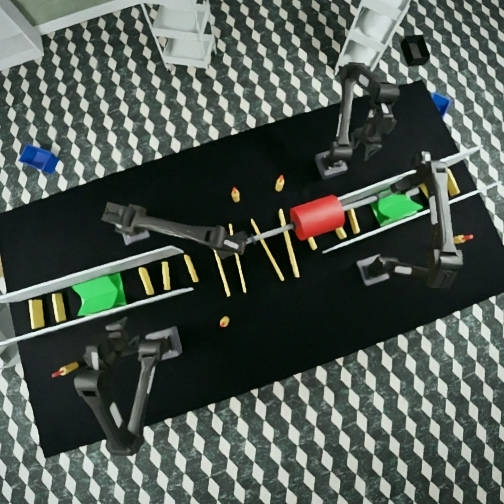

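Call:
{"name": "execute_actions", "arguments": {
  "actions": [
    {"arm1":{"joints":{"joint1_rad":0.032,"joint2_rad":1.225,"joint3_rad":1.315,"joint4_rad":-1.585,"joint6_rad":-1.55}},"arm4":{"joints":{"joint1_rad":0.82,"joint2_rad":1.655,"joint3_rad":1.78,"joint4_rad":-1.605,"joint6_rad":-0.74}}}
  ],
  "cameras": []
}}

Call:
{"name": "execute_actions", "arguments": {
  "actions": [
    {"arm1":{"joints":{"joint1_rad":0.368,"joint2_rad":1.305,"joint3_rad":1.41,"joint4_rad":-1.575,"joint6_rad":-1.21}},"arm4":{"joints":{"joint1_rad":0.625,"joint2_rad":1.44,"joint3_rad":1.516,"joint4_rad":-1.575,"joint6_rad":-0.94}}}
  ],
  "cameras": []
}}

Call:
{"name": "execute_actions", "arguments": {
  "actions": [
    {"arm1":{"joints":{"joint1_rad":0.642,"joint2_rad":1.45,"joint3_rad":1.568,"joint4_rad":-1.58,"joint6_rad":-0.935}},"arm4":{"joints":{"joint1_rad":0.355,"joint2_rad":1.29,"joint3_rad":1.36,"joint4_rad":-1.578,"joint6_rad":-1.21}}}
  ],
  "cameras": []
}}

Call:
{"name": "execute_actions", "arguments": {
  "actions": [
    {"arm1":{"joints":{"joint1_rad":0.838,"joint2_rad":1.665,"joint3_rad":1.835,"joint4_rad":-1.62,"joint6_rad":-0.74}},"arm4":{"joints":{"joint1_rad":0.01,"joint2_rad":1.228,"joint3_rad":1.31,"joint4_rad":-1.587,"joint6_rad":-1.555}}}
  ],
  "cameras": []
}}

Call:
{"name": "execute_actions", "arguments": {
  "actions": [
    {"arm1":{"joints":{"joint1_rad":0.972,"joint2_rad":1.92,"joint3_rad":2.195,"joint4_rad":-1.67,"joint6_rad":-0.60}},"arm4":{"joints":{"joint1_rad":-0.335,"joint2_rad":1.285,"joint3_rad":1.40,"joint4_rad":-1.585,"joint6_rad":-1.90}}}
  ],
  "cameras": ["cam_high"]
}}

Scene clock: 44.63 s.
arm1.joint_positions: joint1_rad=+0.033 joint2_rad=+1.266 joint3_rad=+1.288 joint4_rad=-1.580 joint5_rad=-0.011 joint6_rad=-1.556 gripper_m=+0.022
arm1.joint_status: all done
arm1.hand: x=-0.6310 y=-0.0086 z=+1.0421 quat_wxyz=(-0.008, +0.004, -1.000, +0.005) (m; scene frame)
arm2.joint_positions: joint1_rad=-0.342 joint2_rad=+0.498 joint3_rad=+1.055 joint4_rad=-1.663 joint5_rad=+0.004 joint6_rad=-1.910 gripper_m=+0.090
arm2.joint_status: not commanded
arm2.hand: x=-0.5852 y=-0.2038 z=+1.1570 quat_wxyz=(-0.216, +0.973, -0.006, +0.079) (m; scene frame)
arm3.joint_positions: joint1_rad=-0.274 joint2_rad=+0.497 joint3_rad=+1.060 joint4_rad=-1.654 joint5_rad=+0.003 joint6_rad=-1.887 gripper_m=+0.094
arm3.joint_status: not commanded
arm3.hand: x=+0.5843 y=+0.2007 z=+1.1833 quat_wxyz=(+0.070, -0.006, -0.972, +0.225) (m; scene frame)
arm4.joint_positions: joint1_rad=+0.812 joint2_rad=+1.677 joint3_rad=+1.763 joint4_rad=-1.605 joint5_rad=+0.001 joint6_rad=-0.754 gripper_m=+0.023
arm4.joint_status: all done
arm4.hand: x=+0.2592 y=+0.0024 z=+1.0632 quat_wxyz=(-0.020, +0.999, +0.006, -0.025) (m; scene frame)
pictures: none
No camera images: the call's "cameras" was empty. Leave "cameras" out to get every camera's image.

Scene clock: 45.70 s.
arm1.joint_positions: joint1_rad=+0.371 joint2_rad=+1.324 joint3_rad=+1.333 joint4_rad=-1.568 joint5_rad=-0.012 joint6_rad=-1.215 gripper_m=+0.022
arm1.joint_status: all done
arm1.hand: x=-0.5052 y=-0.0055 z=+1.0398 quat_wxyz=(-0.009, +0.003, -1.000, +0.002) (m; scene frame)
arm2.joint_positions: joint1_rad=-0.342 joint2_rad=+0.498 joint3_rad=+1.055 joint4_rad=-1.663 joint5_rad=+0.004 joint6_rad=-1.910 gripper_m=+0.090
arm2.joint_status: not commanded
arm2.hand: x=-0.5852 y=-0.2038 z=+1.1570 quat_wxyz=(-0.216, +0.973, -0.006, +0.079) (m; scene frame)
arm3.joint_positions: joint1_rad=-0.274 joint2_rad=+0.497 joint3_rad=+1.060 joint4_rad=-1.654 joint5_rad=+0.003 joint6_rad=-1.887 gripper_m=+0.094
arm3.joint_status: not commanded
arm3.hand: x=+0.5843 y=+0.2007 z=+1.1833 quat_wxyz=(+0.070, -0.006, -0.972, +0.225) (m; scene frame)
arm4.joint_positions: joint1_rad=+0.614 joint2_rad=+1.459 joint3_rad=+1.499 joint4_rad=-1.567 joint5_rad=+0.003 joint6_rad=-0.949 gripper_m=+0.023
arm4.joint_status: all done
arm4.hand: x=+0.3857 y=+0.0043 z=+1.0584 quat_wxyz=(-0.020, +1.000, +0.004, -0.019) (m; scene frame)
pictures: none
No camera images: the call's "cameras" was empty. Leave "cameras" out to get every camera's image.

Scene clock: 46.80 s.
arm1.joint_positions: joint1_rad=+0.644 joint2_rad=+1.477 joint3_rad=+1.490 joint4_rad=-1.571 joint5_rad=-0.008 joint6_rad=-0.935 gripper_m=+0.022
arm1.joint_status: all done
arm1.hand: x=-0.3800 y=-0.0038 z=+1.0412 quat_wxyz=(-0.009, -0.001, -1.000, +0.002) (m; scene frame)
arm2.joint_positions: joint1_rad=-0.342 joint2_rad=+0.498 joint3_rad=+1.055 joint4_rad=-1.663 joint5_rad=+0.004 joint6_rad=-1.910 gripper_m=+0.090
arm2.joint_status: not commanded
arm2.hand: x=-0.5852 y=-0.2038 z=+1.1570 quat_wxyz=(-0.216, +0.973, -0.006, +0.079) (m; scene frame)
arm3.joint_positions: joint1_rad=-0.274 joint2_rad=+0.497 joint3_rad=+1.060 joint4_rad=-1.654 joint5_rad=+0.003 joint6_rad=-1.887 gripper_m=+0.094
arm3.joint_status: not commanded
arm3.hand: x=+0.5843 y=+0.2007 z=+1.1833 quat_wxyz=(+0.070, -0.006, -0.972, +0.225) (m; scene frame)
arm4.joint_positions: joint1_rad=+0.340 joint2_rad=+1.309 joint3_rad=+1.341 joint4_rad=-1.571 joint5_rad=+0.006 joint6_rad=-1.218 gripper_m=+0.023
arm4.joint_status: all done
arm4.hand: x=+0.5128 y=+0.0046 z=+1.0528 quat_wxyz=(-0.018, +1.000, +0.002, -0.009) (m; scene frame)
pictures: none
No camera images: the call's "cameras" was empty. Leave "cameras" out to get every camera's image.

Scene clock: 47.90 s.
arm1.joint_positions: joint1_rad=+0.841 joint2_rad=+1.689 joint3_rad=+1.755 joint4_rad=-1.614 joint5_rad=-0.004 joint6_rad=-0.734 gripper_m=+0.022
arm1.joint_status: all done
arm1.hand: x=-0.2560 y=-0.0013 z=+1.0466 quat_wxyz=(-0.012, -0.003, -1.000, +0.005) (m; scene frame)
arm2.joint_positions: joint1_rad=-0.342 joint2_rad=+0.498 joint3_rad=+1.055 joint4_rad=-1.663 joint5_rad=+0.004 joint6_rad=-1.910 gripper_m=+0.090
arm2.joint_status: not commanded
arm2.hand: x=-0.5852 y=-0.2038 z=+1.1570 quat_wxyz=(-0.216, +0.973, -0.006, +0.079) (m; scene frame)
arm3.joint_positions: joint1_rad=-0.274 joint2_rad=+0.497 joint3_rad=+1.060 joint4_rad=-1.654 joint5_rad=+0.003 joint6_rad=-1.887 gripper_m=+0.094
arm3.joint_status: not commanded
arm3.hand: x=+0.5843 y=+0.2007 z=+1.1833 quat_wxyz=(+0.070, -0.006, -0.972, +0.225) (m; scene frame)
arm4.joint_positions: joint1_rad=+0.001 joint2_rad=+1.253 joint3_rad=+1.290 joint4_rad=-1.583 joint5_rad=+0.005 joint6_rad=-1.551 gripper_m=+0.023
arm4.joint_status: all done
arm4.hand: x=+0.6391 y=+0.0046 z=+1.0505 quat_wxyz=(-0.014, +1.000, -0.001, -0.005) (m; scene frame)
pictures: none
No camera images: the call's "cameras" was empty. Leave "cameras" out to get every camera's image.

Scene clock: 49.03 s.
arm1.joint_positions: joint1_rad=+0.977 joint2_rad=+1.959 joint3_rad=+2.108 joint4_rad=-1.666 joint5_rad=+0.004 joint6_rad=-0.593 gripper_m=+0.022
arm1.joint_status: all done
arm1.hand: x=-0.1320 y=-0.0029 z=+1.0358 quat_wxyz=(-0.023, -0.005, -1.000, +0.016) (m; scene frame)
arm2.joint_positions: joint1_rad=-0.342 joint2_rad=+0.498 joint3_rad=+1.055 joint4_rad=-1.663 joint5_rad=+0.004 joint6_rad=-1.910 gripper_m=+0.090
arm2.joint_status: not commanded
arm2.hand: x=-0.5852 y=-0.2038 z=+1.1570 quat_wxyz=(-0.216, +0.973, -0.006, +0.079) (m; scene frame)
arm3.joint_positions: joint1_rad=-0.274 joint2_rad=+0.497 joint3_rad=+1.060 joint4_rad=-1.654 joint5_rad=+0.003 joint6_rad=-1.887 gripper_m=+0.094
arm3.joint_status: not commanded
arm3.hand: x=+0.5843 y=+0.2007 z=+1.1833 quat_wxyz=(+0.070, -0.006, -0.972, +0.225) (m; scene frame)
arm4.joint_positions: joint1_rad=-0.342 joint2_rad=+1.305 joint3_rad=+1.320 joint4_rad=-1.582 joint5_rad=+0.013 joint6_rad=-1.889 gripper_m=+0.023
arm4.joint_status: all done
arm4.hand: x=+0.7648 y=-0.0005 z=+1.0428 quat_wxyz=(-0.002, +1.000, -0.004, +0.000) (m; scene frame)
pictures: cam_high
Images, in order (width x height): cam_high 504x504.

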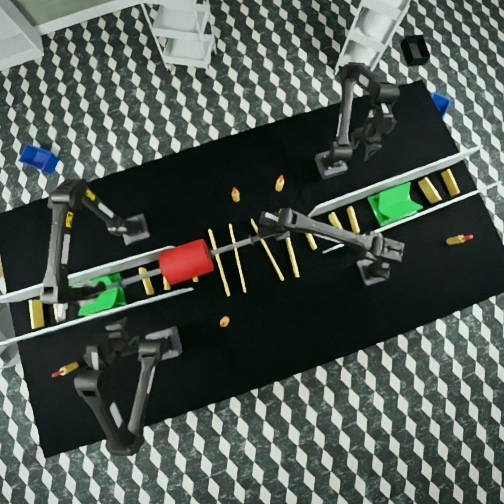

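Call:
{"name": "execute_actions", "arguments": {
  "actions": [
    {"arm3":{"joints":{"joint1_rad":-0.30,"joint2_rad":1.28,"joint3_rad":1.46,"joint4_rad":-1.67,"joint6_rad":-1.92}}}
  ],
  "cameras": []
}}

Call:
{"name": "execute_actions", "arguments": {
  "actions": [
    {"arm3":{"joints":{"joint2_rad":1.33,"joint3_rad":1.175,"joint4_rad":-1.395}}}
  ],
  "cameras": ["arm3_cam_wrist"]
}}

Scene clock: 50.73 s.
arm1.joint_positions: joint1_rad=+0.977 joint2_rad=+1.959 joint3_rad=+2.108 joint4_rad=-1.666 joint5_rad=+0.004 joint6_rad=-0.593 gripper_m=+0.022
arm1.joint_status: not commanded
arm1.hand: x=-0.1320 y=-0.0029 z=+1.0358 quat_wxyz=(-0.023, -0.005, -1.000, +0.016) (m; scene frame)
arm2.joint_positions: joint1_rad=-0.342 joint2_rad=+0.498 joint3_rad=+1.055 joint4_rad=-1.663 joint5_rad=+0.004 joint6_rad=-1.910 gripper_m=+0.090
arm2.joint_status: not commanded
arm2.hand: x=-0.5852 y=-0.2038 z=+1.1570 quat_wxyz=(-0.216, +0.973, -0.006, +0.079) (m; scene frame)
arm3.joint_positions: joint1_rad=-0.290 joint2_rad=+1.298 joint3_rad=+1.419 joint4_rad=-1.665 joint5_rad=+0.003 joint6_rad=-1.907 gripper_m=+0.094
arm3.joint_status: all done
arm3.hand: x=+0.5110 y=+0.0009 z=+1.1396 quat_wxyz=(+0.000, -0.003, -1.000, +0.012) (m; scene frame)
arm4.joint_positions: joint1_rad=-0.342 joint2_rad=+1.305 joint3_rad=+1.320 joint4_rad=-1.582 joint5_rad=+0.013 joint6_rad=-1.889 gripper_m=+0.023
arm4.joint_status: not commanded
arm4.hand: x=+0.7648 y=-0.0005 z=+1.0428 quat_wxyz=(-0.002, +1.000, -0.004, +0.000) (m; scene frame)
pictures: none
No camera images: the call's "cameras" was empty. Leave "cameras" out to get every camera's image.

Scene clock: 51.87 s.
arm1.joint_positions: joint1_rad=+0.977 joint2_rad=+1.959 joint3_rad=+2.108 joint4_rad=-1.666 joint5_rad=+0.004 joint6_rad=-0.593 gripper_m=+0.022
arm1.joint_status: not commanded
arm1.hand: x=-0.1320 y=-0.0029 z=+1.0358 quat_wxyz=(-0.023, -0.005, -1.000, +0.016) (m; scene frame)
arm2.joint_positions: joint1_rad=-0.342 joint2_rad=+0.498 joint3_rad=+1.055 joint4_rad=-1.663 joint5_rad=+0.004 joint6_rad=-1.910 gripper_m=+0.090
arm2.joint_status: not commanded
arm2.hand: x=-0.5852 y=-0.2038 z=+1.1570 quat_wxyz=(-0.216, +0.973, -0.006, +0.079) (m; scene frame)
arm3.joint_positions: joint1_rad=-0.290 joint2_rad=+1.329 joint3_rad=+1.177 joint4_rad=-1.408 joint5_rad=+0.003 joint6_rad=-1.907 gripper_m=+0.094
arm3.joint_status: all done
arm3.hand: x=+0.5101 y=-0.0051 z=+1.0366 quat_wxyz=(-0.003, -0.003, -1.000, +0.005) (m; scene frame)
arm4.joint_positions: joint1_rad=-0.342 joint2_rad=+1.305 joint3_rad=+1.320 joint4_rad=-1.582 joint5_rad=+0.013 joint6_rad=-1.889 gripper_m=+0.023
arm4.joint_status: not commanded
arm4.hand: x=+0.7648 y=-0.0005 z=+1.0428 quat_wxyz=(-0.002, +1.000, -0.004, +0.000) (m; scene frame)
pictures: arm3_cam_wrist
camera_calibration (this result's frames):
arm3_cam_wrist: T_world_to_cam=[[0.00510362, -0.99998, -0.00368129, -0.0044028], [-0.812458, -0.00629274, 0.582986, -0.183593], [-0.582997, 0.0000155602, -0.812474, 1.26838], [0, 0, 0, 1]] pos_world=[0.590325, -0.00557776, 1.13754]
Images, in order (width x height): arm3_cam_wrist 504x504.

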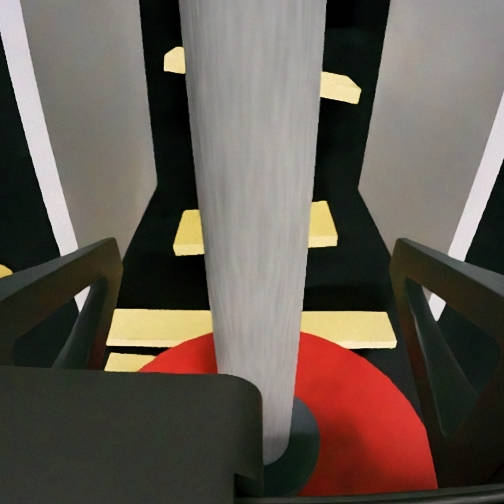

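Call:
{"name": "execute_actions", "arguments": {
  "actions": [
    {"arm3":{"joints":{"gripper_m":0}}}
  ],
  "cameras": []
}}

Call:
{"name": "execute_actions", "arguments": {
  "actions": [
    {"arm3":{"joints":{"joint2_rad":1.285,"joint3_rad":1.263}},"arm4":{"joints":{"joint3_rad":1.355}}}
  ],
  "cameras": []
}}

Call:
{"name": "execute_actions", "arguments": {
  "actions": [
    {"arm4":{"joints":{"gripper_m":0.09}}}
  ],
  "cameras": ["arm3_cam_wrist"]
}}

Call:
{"name": "execute_actions", "arguments": {
  "actions": [
    {"arm4":{"joints":{"joint2_rad":1.27,"joint3_rad":1.56,"joint4_rad":-1.675,"joint5_rad":0}}}
  ],
  "cameras": []
}}

Call:
{"name": "execute_actions", "arguments": {
  "actions": [
    {"arm4":{"joints":{"joint2_rad":0.6,"joint3_rad":1.05}}}
  ],
  "cameras": []
}}

Call:
{"name": "execute_actions", "arguments": {
  "actions": [
    {"arm4":{"joints":{"joint1_rad":0.965,"joint6_rad":-0.585}}}
  ],
  "cameras": []
}}

Call:
{"name": "execute_actions", "arguments": {
  "actions": [
    {"arm4":{"joints":{"joint2_rad":1.3,"joint3_rad":1.9,"joint4_rad":-1.645}}}
  ],
  "cameras": []
}}

Call:
{"name": "execute_actions", "arguments": {
  "actions": [
    {"arm4":{"joints":{"joint2_rad":1.80,"joint3_rad":2.175,"joint4_rad":-1.62}}}
  ],
  "cameras": ["arm4_cam_wrist","cam_high"]
}}

Scene clock: 53.17 s.
arm1.joint_positions: joint1_rad=+0.977 joint2_rad=+1.959 joint3_rad=+2.108 joint4_rad=-1.666 joint5_rad=+0.005 joint6_rad=-0.593 gripper_m=+0.022
arm1.joint_status: not commanded
arm1.hand: x=-0.1320 y=-0.0030 z=+1.0358 quat_wxyz=(-0.023, -0.005, -1.000, +0.016) (m; scene frame)
arm2.joint_positions: joint1_rad=-0.342 joint2_rad=+0.498 joint3_rad=+1.055 joint4_rad=-1.663 joint5_rad=+0.004 joint6_rad=-1.910 gripper_m=+0.090
arm2.joint_status: not commanded
arm2.hand: x=-0.5852 y=-0.2038 z=+1.1570 quat_wxyz=(-0.216, +0.973, -0.006, +0.079) (m; scene frame)
arm3.joint_positions: joint1_rad=-0.290 joint2_rad=+1.329 joint3_rad=+1.177 joint4_rad=-1.407 joint5_rad=+0.002 joint6_rad=-1.915 gripper_m=+0.023
arm3.joint_status: gripper_m off_target (ended at +0.023, target +0.000)
arm3.hand: x=+0.5101 y=-0.0054 z=+1.0366 quat_wxyz=(-0.003, +0.001, -1.000, +0.005) (m; scene frame)
arm4.joint_positions: joint1_rad=-0.342 joint2_rad=+1.305 joint3_rad=+1.320 joint4_rad=-1.582 joint5_rad=+0.012 joint6_rad=-1.889 gripper_m=+0.023
arm4.joint_status: not commanded
arm4.hand: x=+0.7648 y=-0.0005 z=+1.0428 quat_wxyz=(-0.002, +1.000, -0.004, -0.001) (m; scene frame)
pictures: none
No camera images: the call's "cameras" was empty. Leave "cameras" out to get every camera's image.

Scene clock: 53.80 s.
arm1.joint_positions: joint1_rad=+0.977 joint2_rad=+1.959 joint3_rad=+2.108 joint4_rad=-1.666 joint5_rad=+0.005 joint6_rad=-0.593 gripper_m=+0.022
arm1.joint_status: not commanded
arm1.hand: x=-0.1320 y=-0.0030 z=+1.0358 quat_wxyz=(-0.023, -0.005, -1.000, +0.016) (m; scene frame)
arm2.joint_positions: joint1_rad=-0.342 joint2_rad=+0.498 joint3_rad=+1.055 joint4_rad=-1.663 joint5_rad=+0.004 joint6_rad=-1.910 gripper_m=+0.090
arm2.joint_status: not commanded
arm2.hand: x=-0.5852 y=-0.2038 z=+1.1570 quat_wxyz=(-0.216, +0.973, -0.006, +0.079) (m; scene frame)
arm3.joint_positions: joint1_rad=-0.290 joint2_rad=+1.326 joint3_rad=+1.177 joint4_rad=-1.406 joint5_rad=+0.002 joint6_rad=-1.915 gripper_m=+0.023
arm3.joint_status: all done
arm3.hand: x=+0.5101 y=-0.0053 z=+1.0376 quat_wxyz=(-0.002, +0.001, -1.000, +0.007) (m; scene frame)
arm4.joint_positions: joint1_rad=-0.342 joint2_rad=+1.305 joint3_rad=+1.320 joint4_rad=-1.582 joint5_rad=+0.012 joint6_rad=-1.889 gripper_m=+0.023
arm4.joint_status: all done
arm4.hand: x=+0.7648 y=-0.0005 z=+1.0428 quat_wxyz=(-0.002, +1.000, -0.004, -0.001) (m; scene frame)
pictures: none
No camera images: the call's "cameras" was empty. Leave "cameras" out to get every camera's image.

Scene clock: 54.50 s.
arm1.joint_positions: joint1_rad=+0.977 joint2_rad=+1.959 joint3_rad=+2.110 joint4_rad=-1.667 joint5_rad=+0.005 joint6_rad=-0.593 gripper_m=+0.022
arm1.joint_status: not commanded
arm1.hand: x=-0.1319 y=-0.0030 z=+1.0365 quat_wxyz=(-0.023, -0.005, -1.000, +0.016) (m; scene frame)
arm2.joint_positions: joint1_rad=-0.342 joint2_rad=+0.498 joint3_rad=+1.055 joint4_rad=-1.663 joint5_rad=+0.004 joint6_rad=-1.910 gripper_m=+0.090
arm2.joint_status: not commanded
arm2.hand: x=-0.5852 y=-0.2038 z=+1.1570 quat_wxyz=(-0.216, +0.973, -0.006, +0.079) (m; scene frame)
arm3.joint_positions: joint1_rad=-0.290 joint2_rad=+1.326 joint3_rad=+1.177 joint4_rad=-1.406 joint5_rad=+0.002 joint6_rad=-1.916 gripper_m=+0.023
arm3.joint_status: not commanded
arm3.hand: x=+0.5100 y=-0.0054 z=+1.0376 quat_wxyz=(-0.002, +0.001, -1.000, +0.007) (m; scene frame)
arm4.joint_positions: joint1_rad=-0.342 joint2_rad=+1.295 joint3_rad=+1.320 joint4_rad=-1.582 joint5_rad=+0.003 joint6_rad=-1.889 gripper_m=+0.090
arm4.joint_status: all done
arm4.hand: x=+0.7628 y=-0.0015 z=+1.0465 quat_wxyz=(-0.008, +1.000, -0.003, -0.003) (m; scene frame)
pictures: arm3_cam_wrist
camera_calibration (this result's frames):
arm3_cam_wrist: T_world_to_cam=[[0.0138219, -0.999904, 0.00115097, -0.014208], [-0.811563, -0.010546, 0.58417, -0.185914], [-0.584101, -0.00900842, -0.811631, 1.26876], [0, 0, 0, 1]] pos_world=[0.5904, -0.00473779, 1.13839]
Images, in order (width x height): arm3_cam_wrist 504x504.

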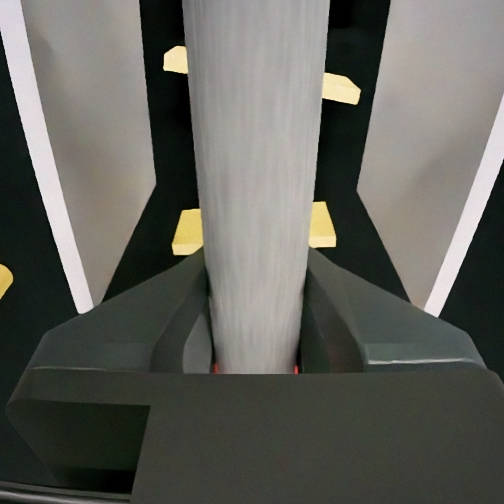

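Scene clock: 55.43 s.
arm1.joint_positions: joint1_rad=+0.977 joint2_rad=+1.959 joint3_rad=+2.110 joint4_rad=-1.667 joint5_rad=+0.005 joint6_rad=-0.593 gripper_m=+0.022
arm1.joint_status: not commanded
arm1.hand: x=-0.1319 y=-0.0030 z=+1.0365 quat_wxyz=(-0.023, -0.005, -1.000, +0.016) (m; scene frame)
arm2.joint_positions: joint1_rad=-0.342 joint2_rad=+0.498 joint3_rad=+1.055 joint4_rad=-1.663 joint5_rad=+0.004 joint6_rad=-1.910 gripper_m=+0.090
arm2.joint_status: not commanded
arm2.hand: x=-0.5852 y=-0.2038 z=+1.1570 quat_wxyz=(-0.216, +0.973, -0.006, +0.079) (m; scene frame)
arm3.joint_positions: joint1_rad=-0.290 joint2_rad=+1.326 joint3_rad=+1.177 joint4_rad=-1.406 joint5_rad=+0.002 joint6_rad=-1.916 gripper_m=+0.023
arm3.joint_status: not commanded
arm3.hand: x=+0.5100 y=-0.0054 z=+1.0376 quat_wxyz=(-0.002, +0.001, -1.000, +0.007) (m; scene frame)
arm4.joint_positions: joint1_rad=-0.342 joint2_rad=+1.264 joint3_rad=+1.523 joint4_rad=-1.664 joint5_rad=+0.003 joint6_rad=-1.889 gripper_m=+0.090
arm4.joint_status: all done
arm4.hand: x=+0.7681 y=+0.0104 z=+1.1366 quat_wxyz=(-0.080, +0.997, -0.004, +0.021) (m; scene frame)
pictures: none
No camera images: the call's "cameras" was empty. Leave "cameras" out to get every camera's image.

Scene clock: 56.77 s.
arm1.joint_positions: joint1_rad=+0.977 joint2_rad=+1.959 joint3_rad=+2.110 joint4_rad=-1.667 joint5_rad=+0.005 joint6_rad=-0.593 gripper_m=+0.022
arm1.joint_status: not commanded
arm1.hand: x=-0.1319 y=-0.0030 z=+1.0365 quat_wxyz=(-0.023, -0.005, -1.000, +0.016) (m; scene frame)
arm2.joint_positions: joint1_rad=-0.342 joint2_rad=+0.498 joint3_rad=+1.055 joint4_rad=-1.663 joint5_rad=+0.004 joint6_rad=-1.910 gripper_m=+0.090
arm2.joint_status: not commanded
arm2.hand: x=-0.5852 y=-0.2038 z=+1.1570 quat_wxyz=(-0.216, +0.973, -0.006, +0.079) (m; scene frame)
arm3.joint_positions: joint1_rad=-0.290 joint2_rad=+1.326 joint3_rad=+1.177 joint4_rad=-1.406 joint5_rad=+0.002 joint6_rad=-1.916 gripper_m=+0.023
arm3.joint_status: not commanded
arm3.hand: x=+0.5100 y=-0.0054 z=+1.0376 quat_wxyz=(-0.002, +0.001, -1.000, +0.007) (m; scene frame)
arm4.joint_positions: joint1_rad=-0.342 joint2_rad=+0.597 joint3_rad=+1.055 joint4_rad=-1.670 joint5_rad=+0.003 joint6_rad=-1.890 gripper_m=+0.090
arm4.joint_status: all done
arm4.hand: x=+0.7017 y=-0.1851 z=+1.1078 quat_wxyz=(-0.171, +0.984, -0.005, +0.051) (m; scene frame)
pictures: none
No camera images: the call's "cameras" was empty. Leave "cameras" out to get every camera's image.

Scene clock: 58.80 s.
arm1.joint_positions: joint1_rad=+0.977 joint2_rad=+1.959 joint3_rad=+2.110 joint4_rad=-1.667 joint5_rad=+0.005 joint6_rad=-0.593 gripper_m=+0.022
arm1.joint_status: not commanded
arm1.hand: x=-0.1319 y=-0.0030 z=+1.0365 quat_wxyz=(-0.023, -0.005, -1.000, +0.016) (m; scene frame)
arm2.joint_positions: joint1_rad=-0.342 joint2_rad=+0.498 joint3_rad=+1.055 joint4_rad=-1.663 joint5_rad=+0.004 joint6_rad=-1.910 gripper_m=+0.090
arm2.joint_status: not commanded
arm2.hand: x=-0.5852 y=-0.2038 z=+1.1570 quat_wxyz=(-0.216, +0.973, -0.006, +0.079) (m; scene frame)
arm3.joint_positions: joint1_rad=-0.290 joint2_rad=+1.326 joint3_rad=+1.177 joint4_rad=-1.406 joint5_rad=+0.002 joint6_rad=-1.916 gripper_m=+0.023
arm3.joint_status: not commanded
arm3.hand: x=+0.5100 y=-0.0054 z=+1.0376 quat_wxyz=(-0.002, +0.001, -1.000, +0.007) (m; scene frame)
arm4.joint_positions: joint1_rad=+0.960 joint2_rad=+0.597 joint3_rad=+1.055 joint4_rad=-1.670 joint5_rad=+0.001 joint6_rad=-0.597 gripper_m=+0.090
arm4.joint_status: all done
arm4.hand: x=+0.4994 y=-0.2525 z=+1.1103 quat_wxyz=(-0.102, +0.983, +0.001, -0.155) (m; scene frame)
pictures: none
No camera images: the call's "cameras" was empty. Leave "cameras" out to get every camera's image.

Scene clock: 60.33 s.
arm1.joint_positions: joint1_rad=+0.977 joint2_rad=+1.959 joint3_rad=+2.110 joint4_rad=-1.667 joint5_rad=+0.005 joint6_rad=-0.593 gripper_m=+0.022
arm1.joint_status: not commanded
arm1.hand: x=-0.1319 y=-0.0030 z=+1.0365 quat_wxyz=(-0.023, -0.005, -1.000, +0.016) (m; scene frame)
arm2.joint_positions: joint1_rad=-0.342 joint2_rad=+0.498 joint3_rad=+1.055 joint4_rad=-1.663 joint5_rad=+0.004 joint6_rad=-1.910 gripper_m=+0.090
arm2.joint_status: not commanded
arm2.hand: x=-0.5852 y=-0.2038 z=+1.1570 quat_wxyz=(-0.216, +0.973, -0.006, +0.079) (m; scene frame)
arm3.joint_positions: joint1_rad=-0.290 joint2_rad=+1.326 joint3_rad=+1.177 joint4_rad=-1.406 joint5_rad=+0.002 joint6_rad=-1.916 gripper_m=+0.023
arm3.joint_status: not commanded
arm3.hand: x=+0.5100 y=-0.0054 z=+1.0376 quat_wxyz=(-0.002, +0.001, -1.000, +0.007) (m; scene frame)
arm4.joint_positions: joint1_rad=+0.960 joint2_rad=+1.301 joint3_rad=+1.858 joint4_rad=-1.653 joint5_rad=+0.001 joint6_rad=-0.596 gripper_m=+0.090
arm4.joint_status: all done
arm4.hand: x=+0.2966 y=-0.1147 z=+1.2718 quat_wxyz=(-0.134, +0.970, +0.001, -0.201) (m; scene frame)
pictures: none
No camera images: the call's "cameras" was empty. Leave "cameras" out to get every camera's image.

Scene clock: 62.00 s.
arm1.joint_positions: joint1_rad=+0.977 joint2_rad=+1.959 joint3_rad=+2.110 joint4_rad=-1.667 joint5_rad=+0.005 joint6_rad=-0.593 gripper_m=+0.022
arm1.joint_status: not commanded
arm1.hand: x=-0.1319 y=-0.0030 z=+1.0365 quat_wxyz=(-0.023, -0.005, -1.000, +0.016) (m; scene frame)
arm2.joint_positions: joint1_rad=-0.342 joint2_rad=+0.498 joint3_rad=+1.055 joint4_rad=-1.663 joint5_rad=+0.004 joint6_rad=-1.910 gripper_m=+0.090
arm2.joint_status: not commanded
arm2.hand: x=-0.5852 y=-0.2038 z=+1.1570 quat_wxyz=(-0.216, +0.973, -0.006, +0.079) (m; scene frame)
arm3.joint_positions: joint1_rad=-0.290 joint2_rad=+1.326 joint3_rad=+1.177 joint4_rad=-1.406 joint5_rad=+0.002 joint6_rad=-1.916 gripper_m=+0.023
arm3.joint_status: not commanded
arm3.hand: x=+0.5100 y=-0.0054 z=+1.0376 quat_wxyz=(-0.002, +0.001, -1.000, +0.007) (m; scene frame)
arm4.joint_positions: joint1_rad=+0.960 joint2_rad=+1.797 joint3_rad=+2.148 joint4_rad=-1.629 joint5_rad=+0.001 joint6_rad=-0.596 gripper_m=+0.090
arm4.joint_status: all done
arm4.hand: x=+0.1463 y=-0.0140 z=+1.1576 quat_wxyz=(-0.084, +0.988, +0.001, -0.127) (m; scene frame)
pictures: arm4_cam_wrist, cam_high
camera_calibration (this result's frames):
arm4_cam_wrist: T_world_to_cam=[[0.0191855, 0.985352, 0.169451, -0.18468], [0.927144, -0.0809678, 0.365852, -0.555037], [0.374213, 0.150087, -0.915117, 1.13154], [0, 0, 0, 1]] pos_world=[0.0947036, -0.0327951, 1.26985]
Images, in order (width x height): arm4_cam_wrist 504x504, cam_high 504x504.

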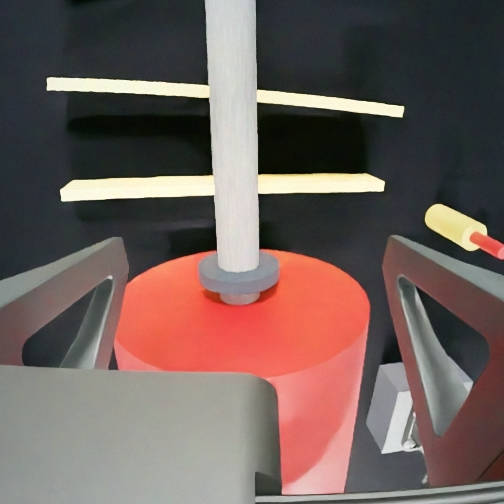

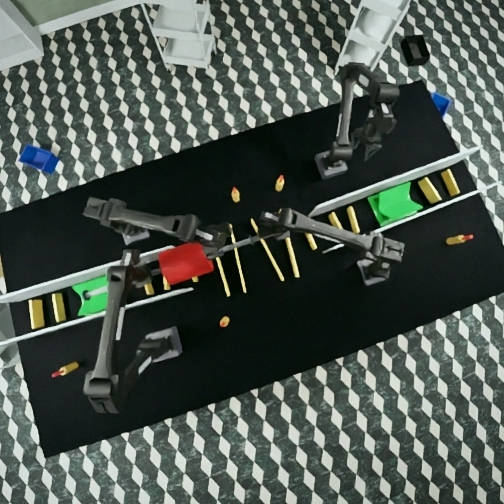

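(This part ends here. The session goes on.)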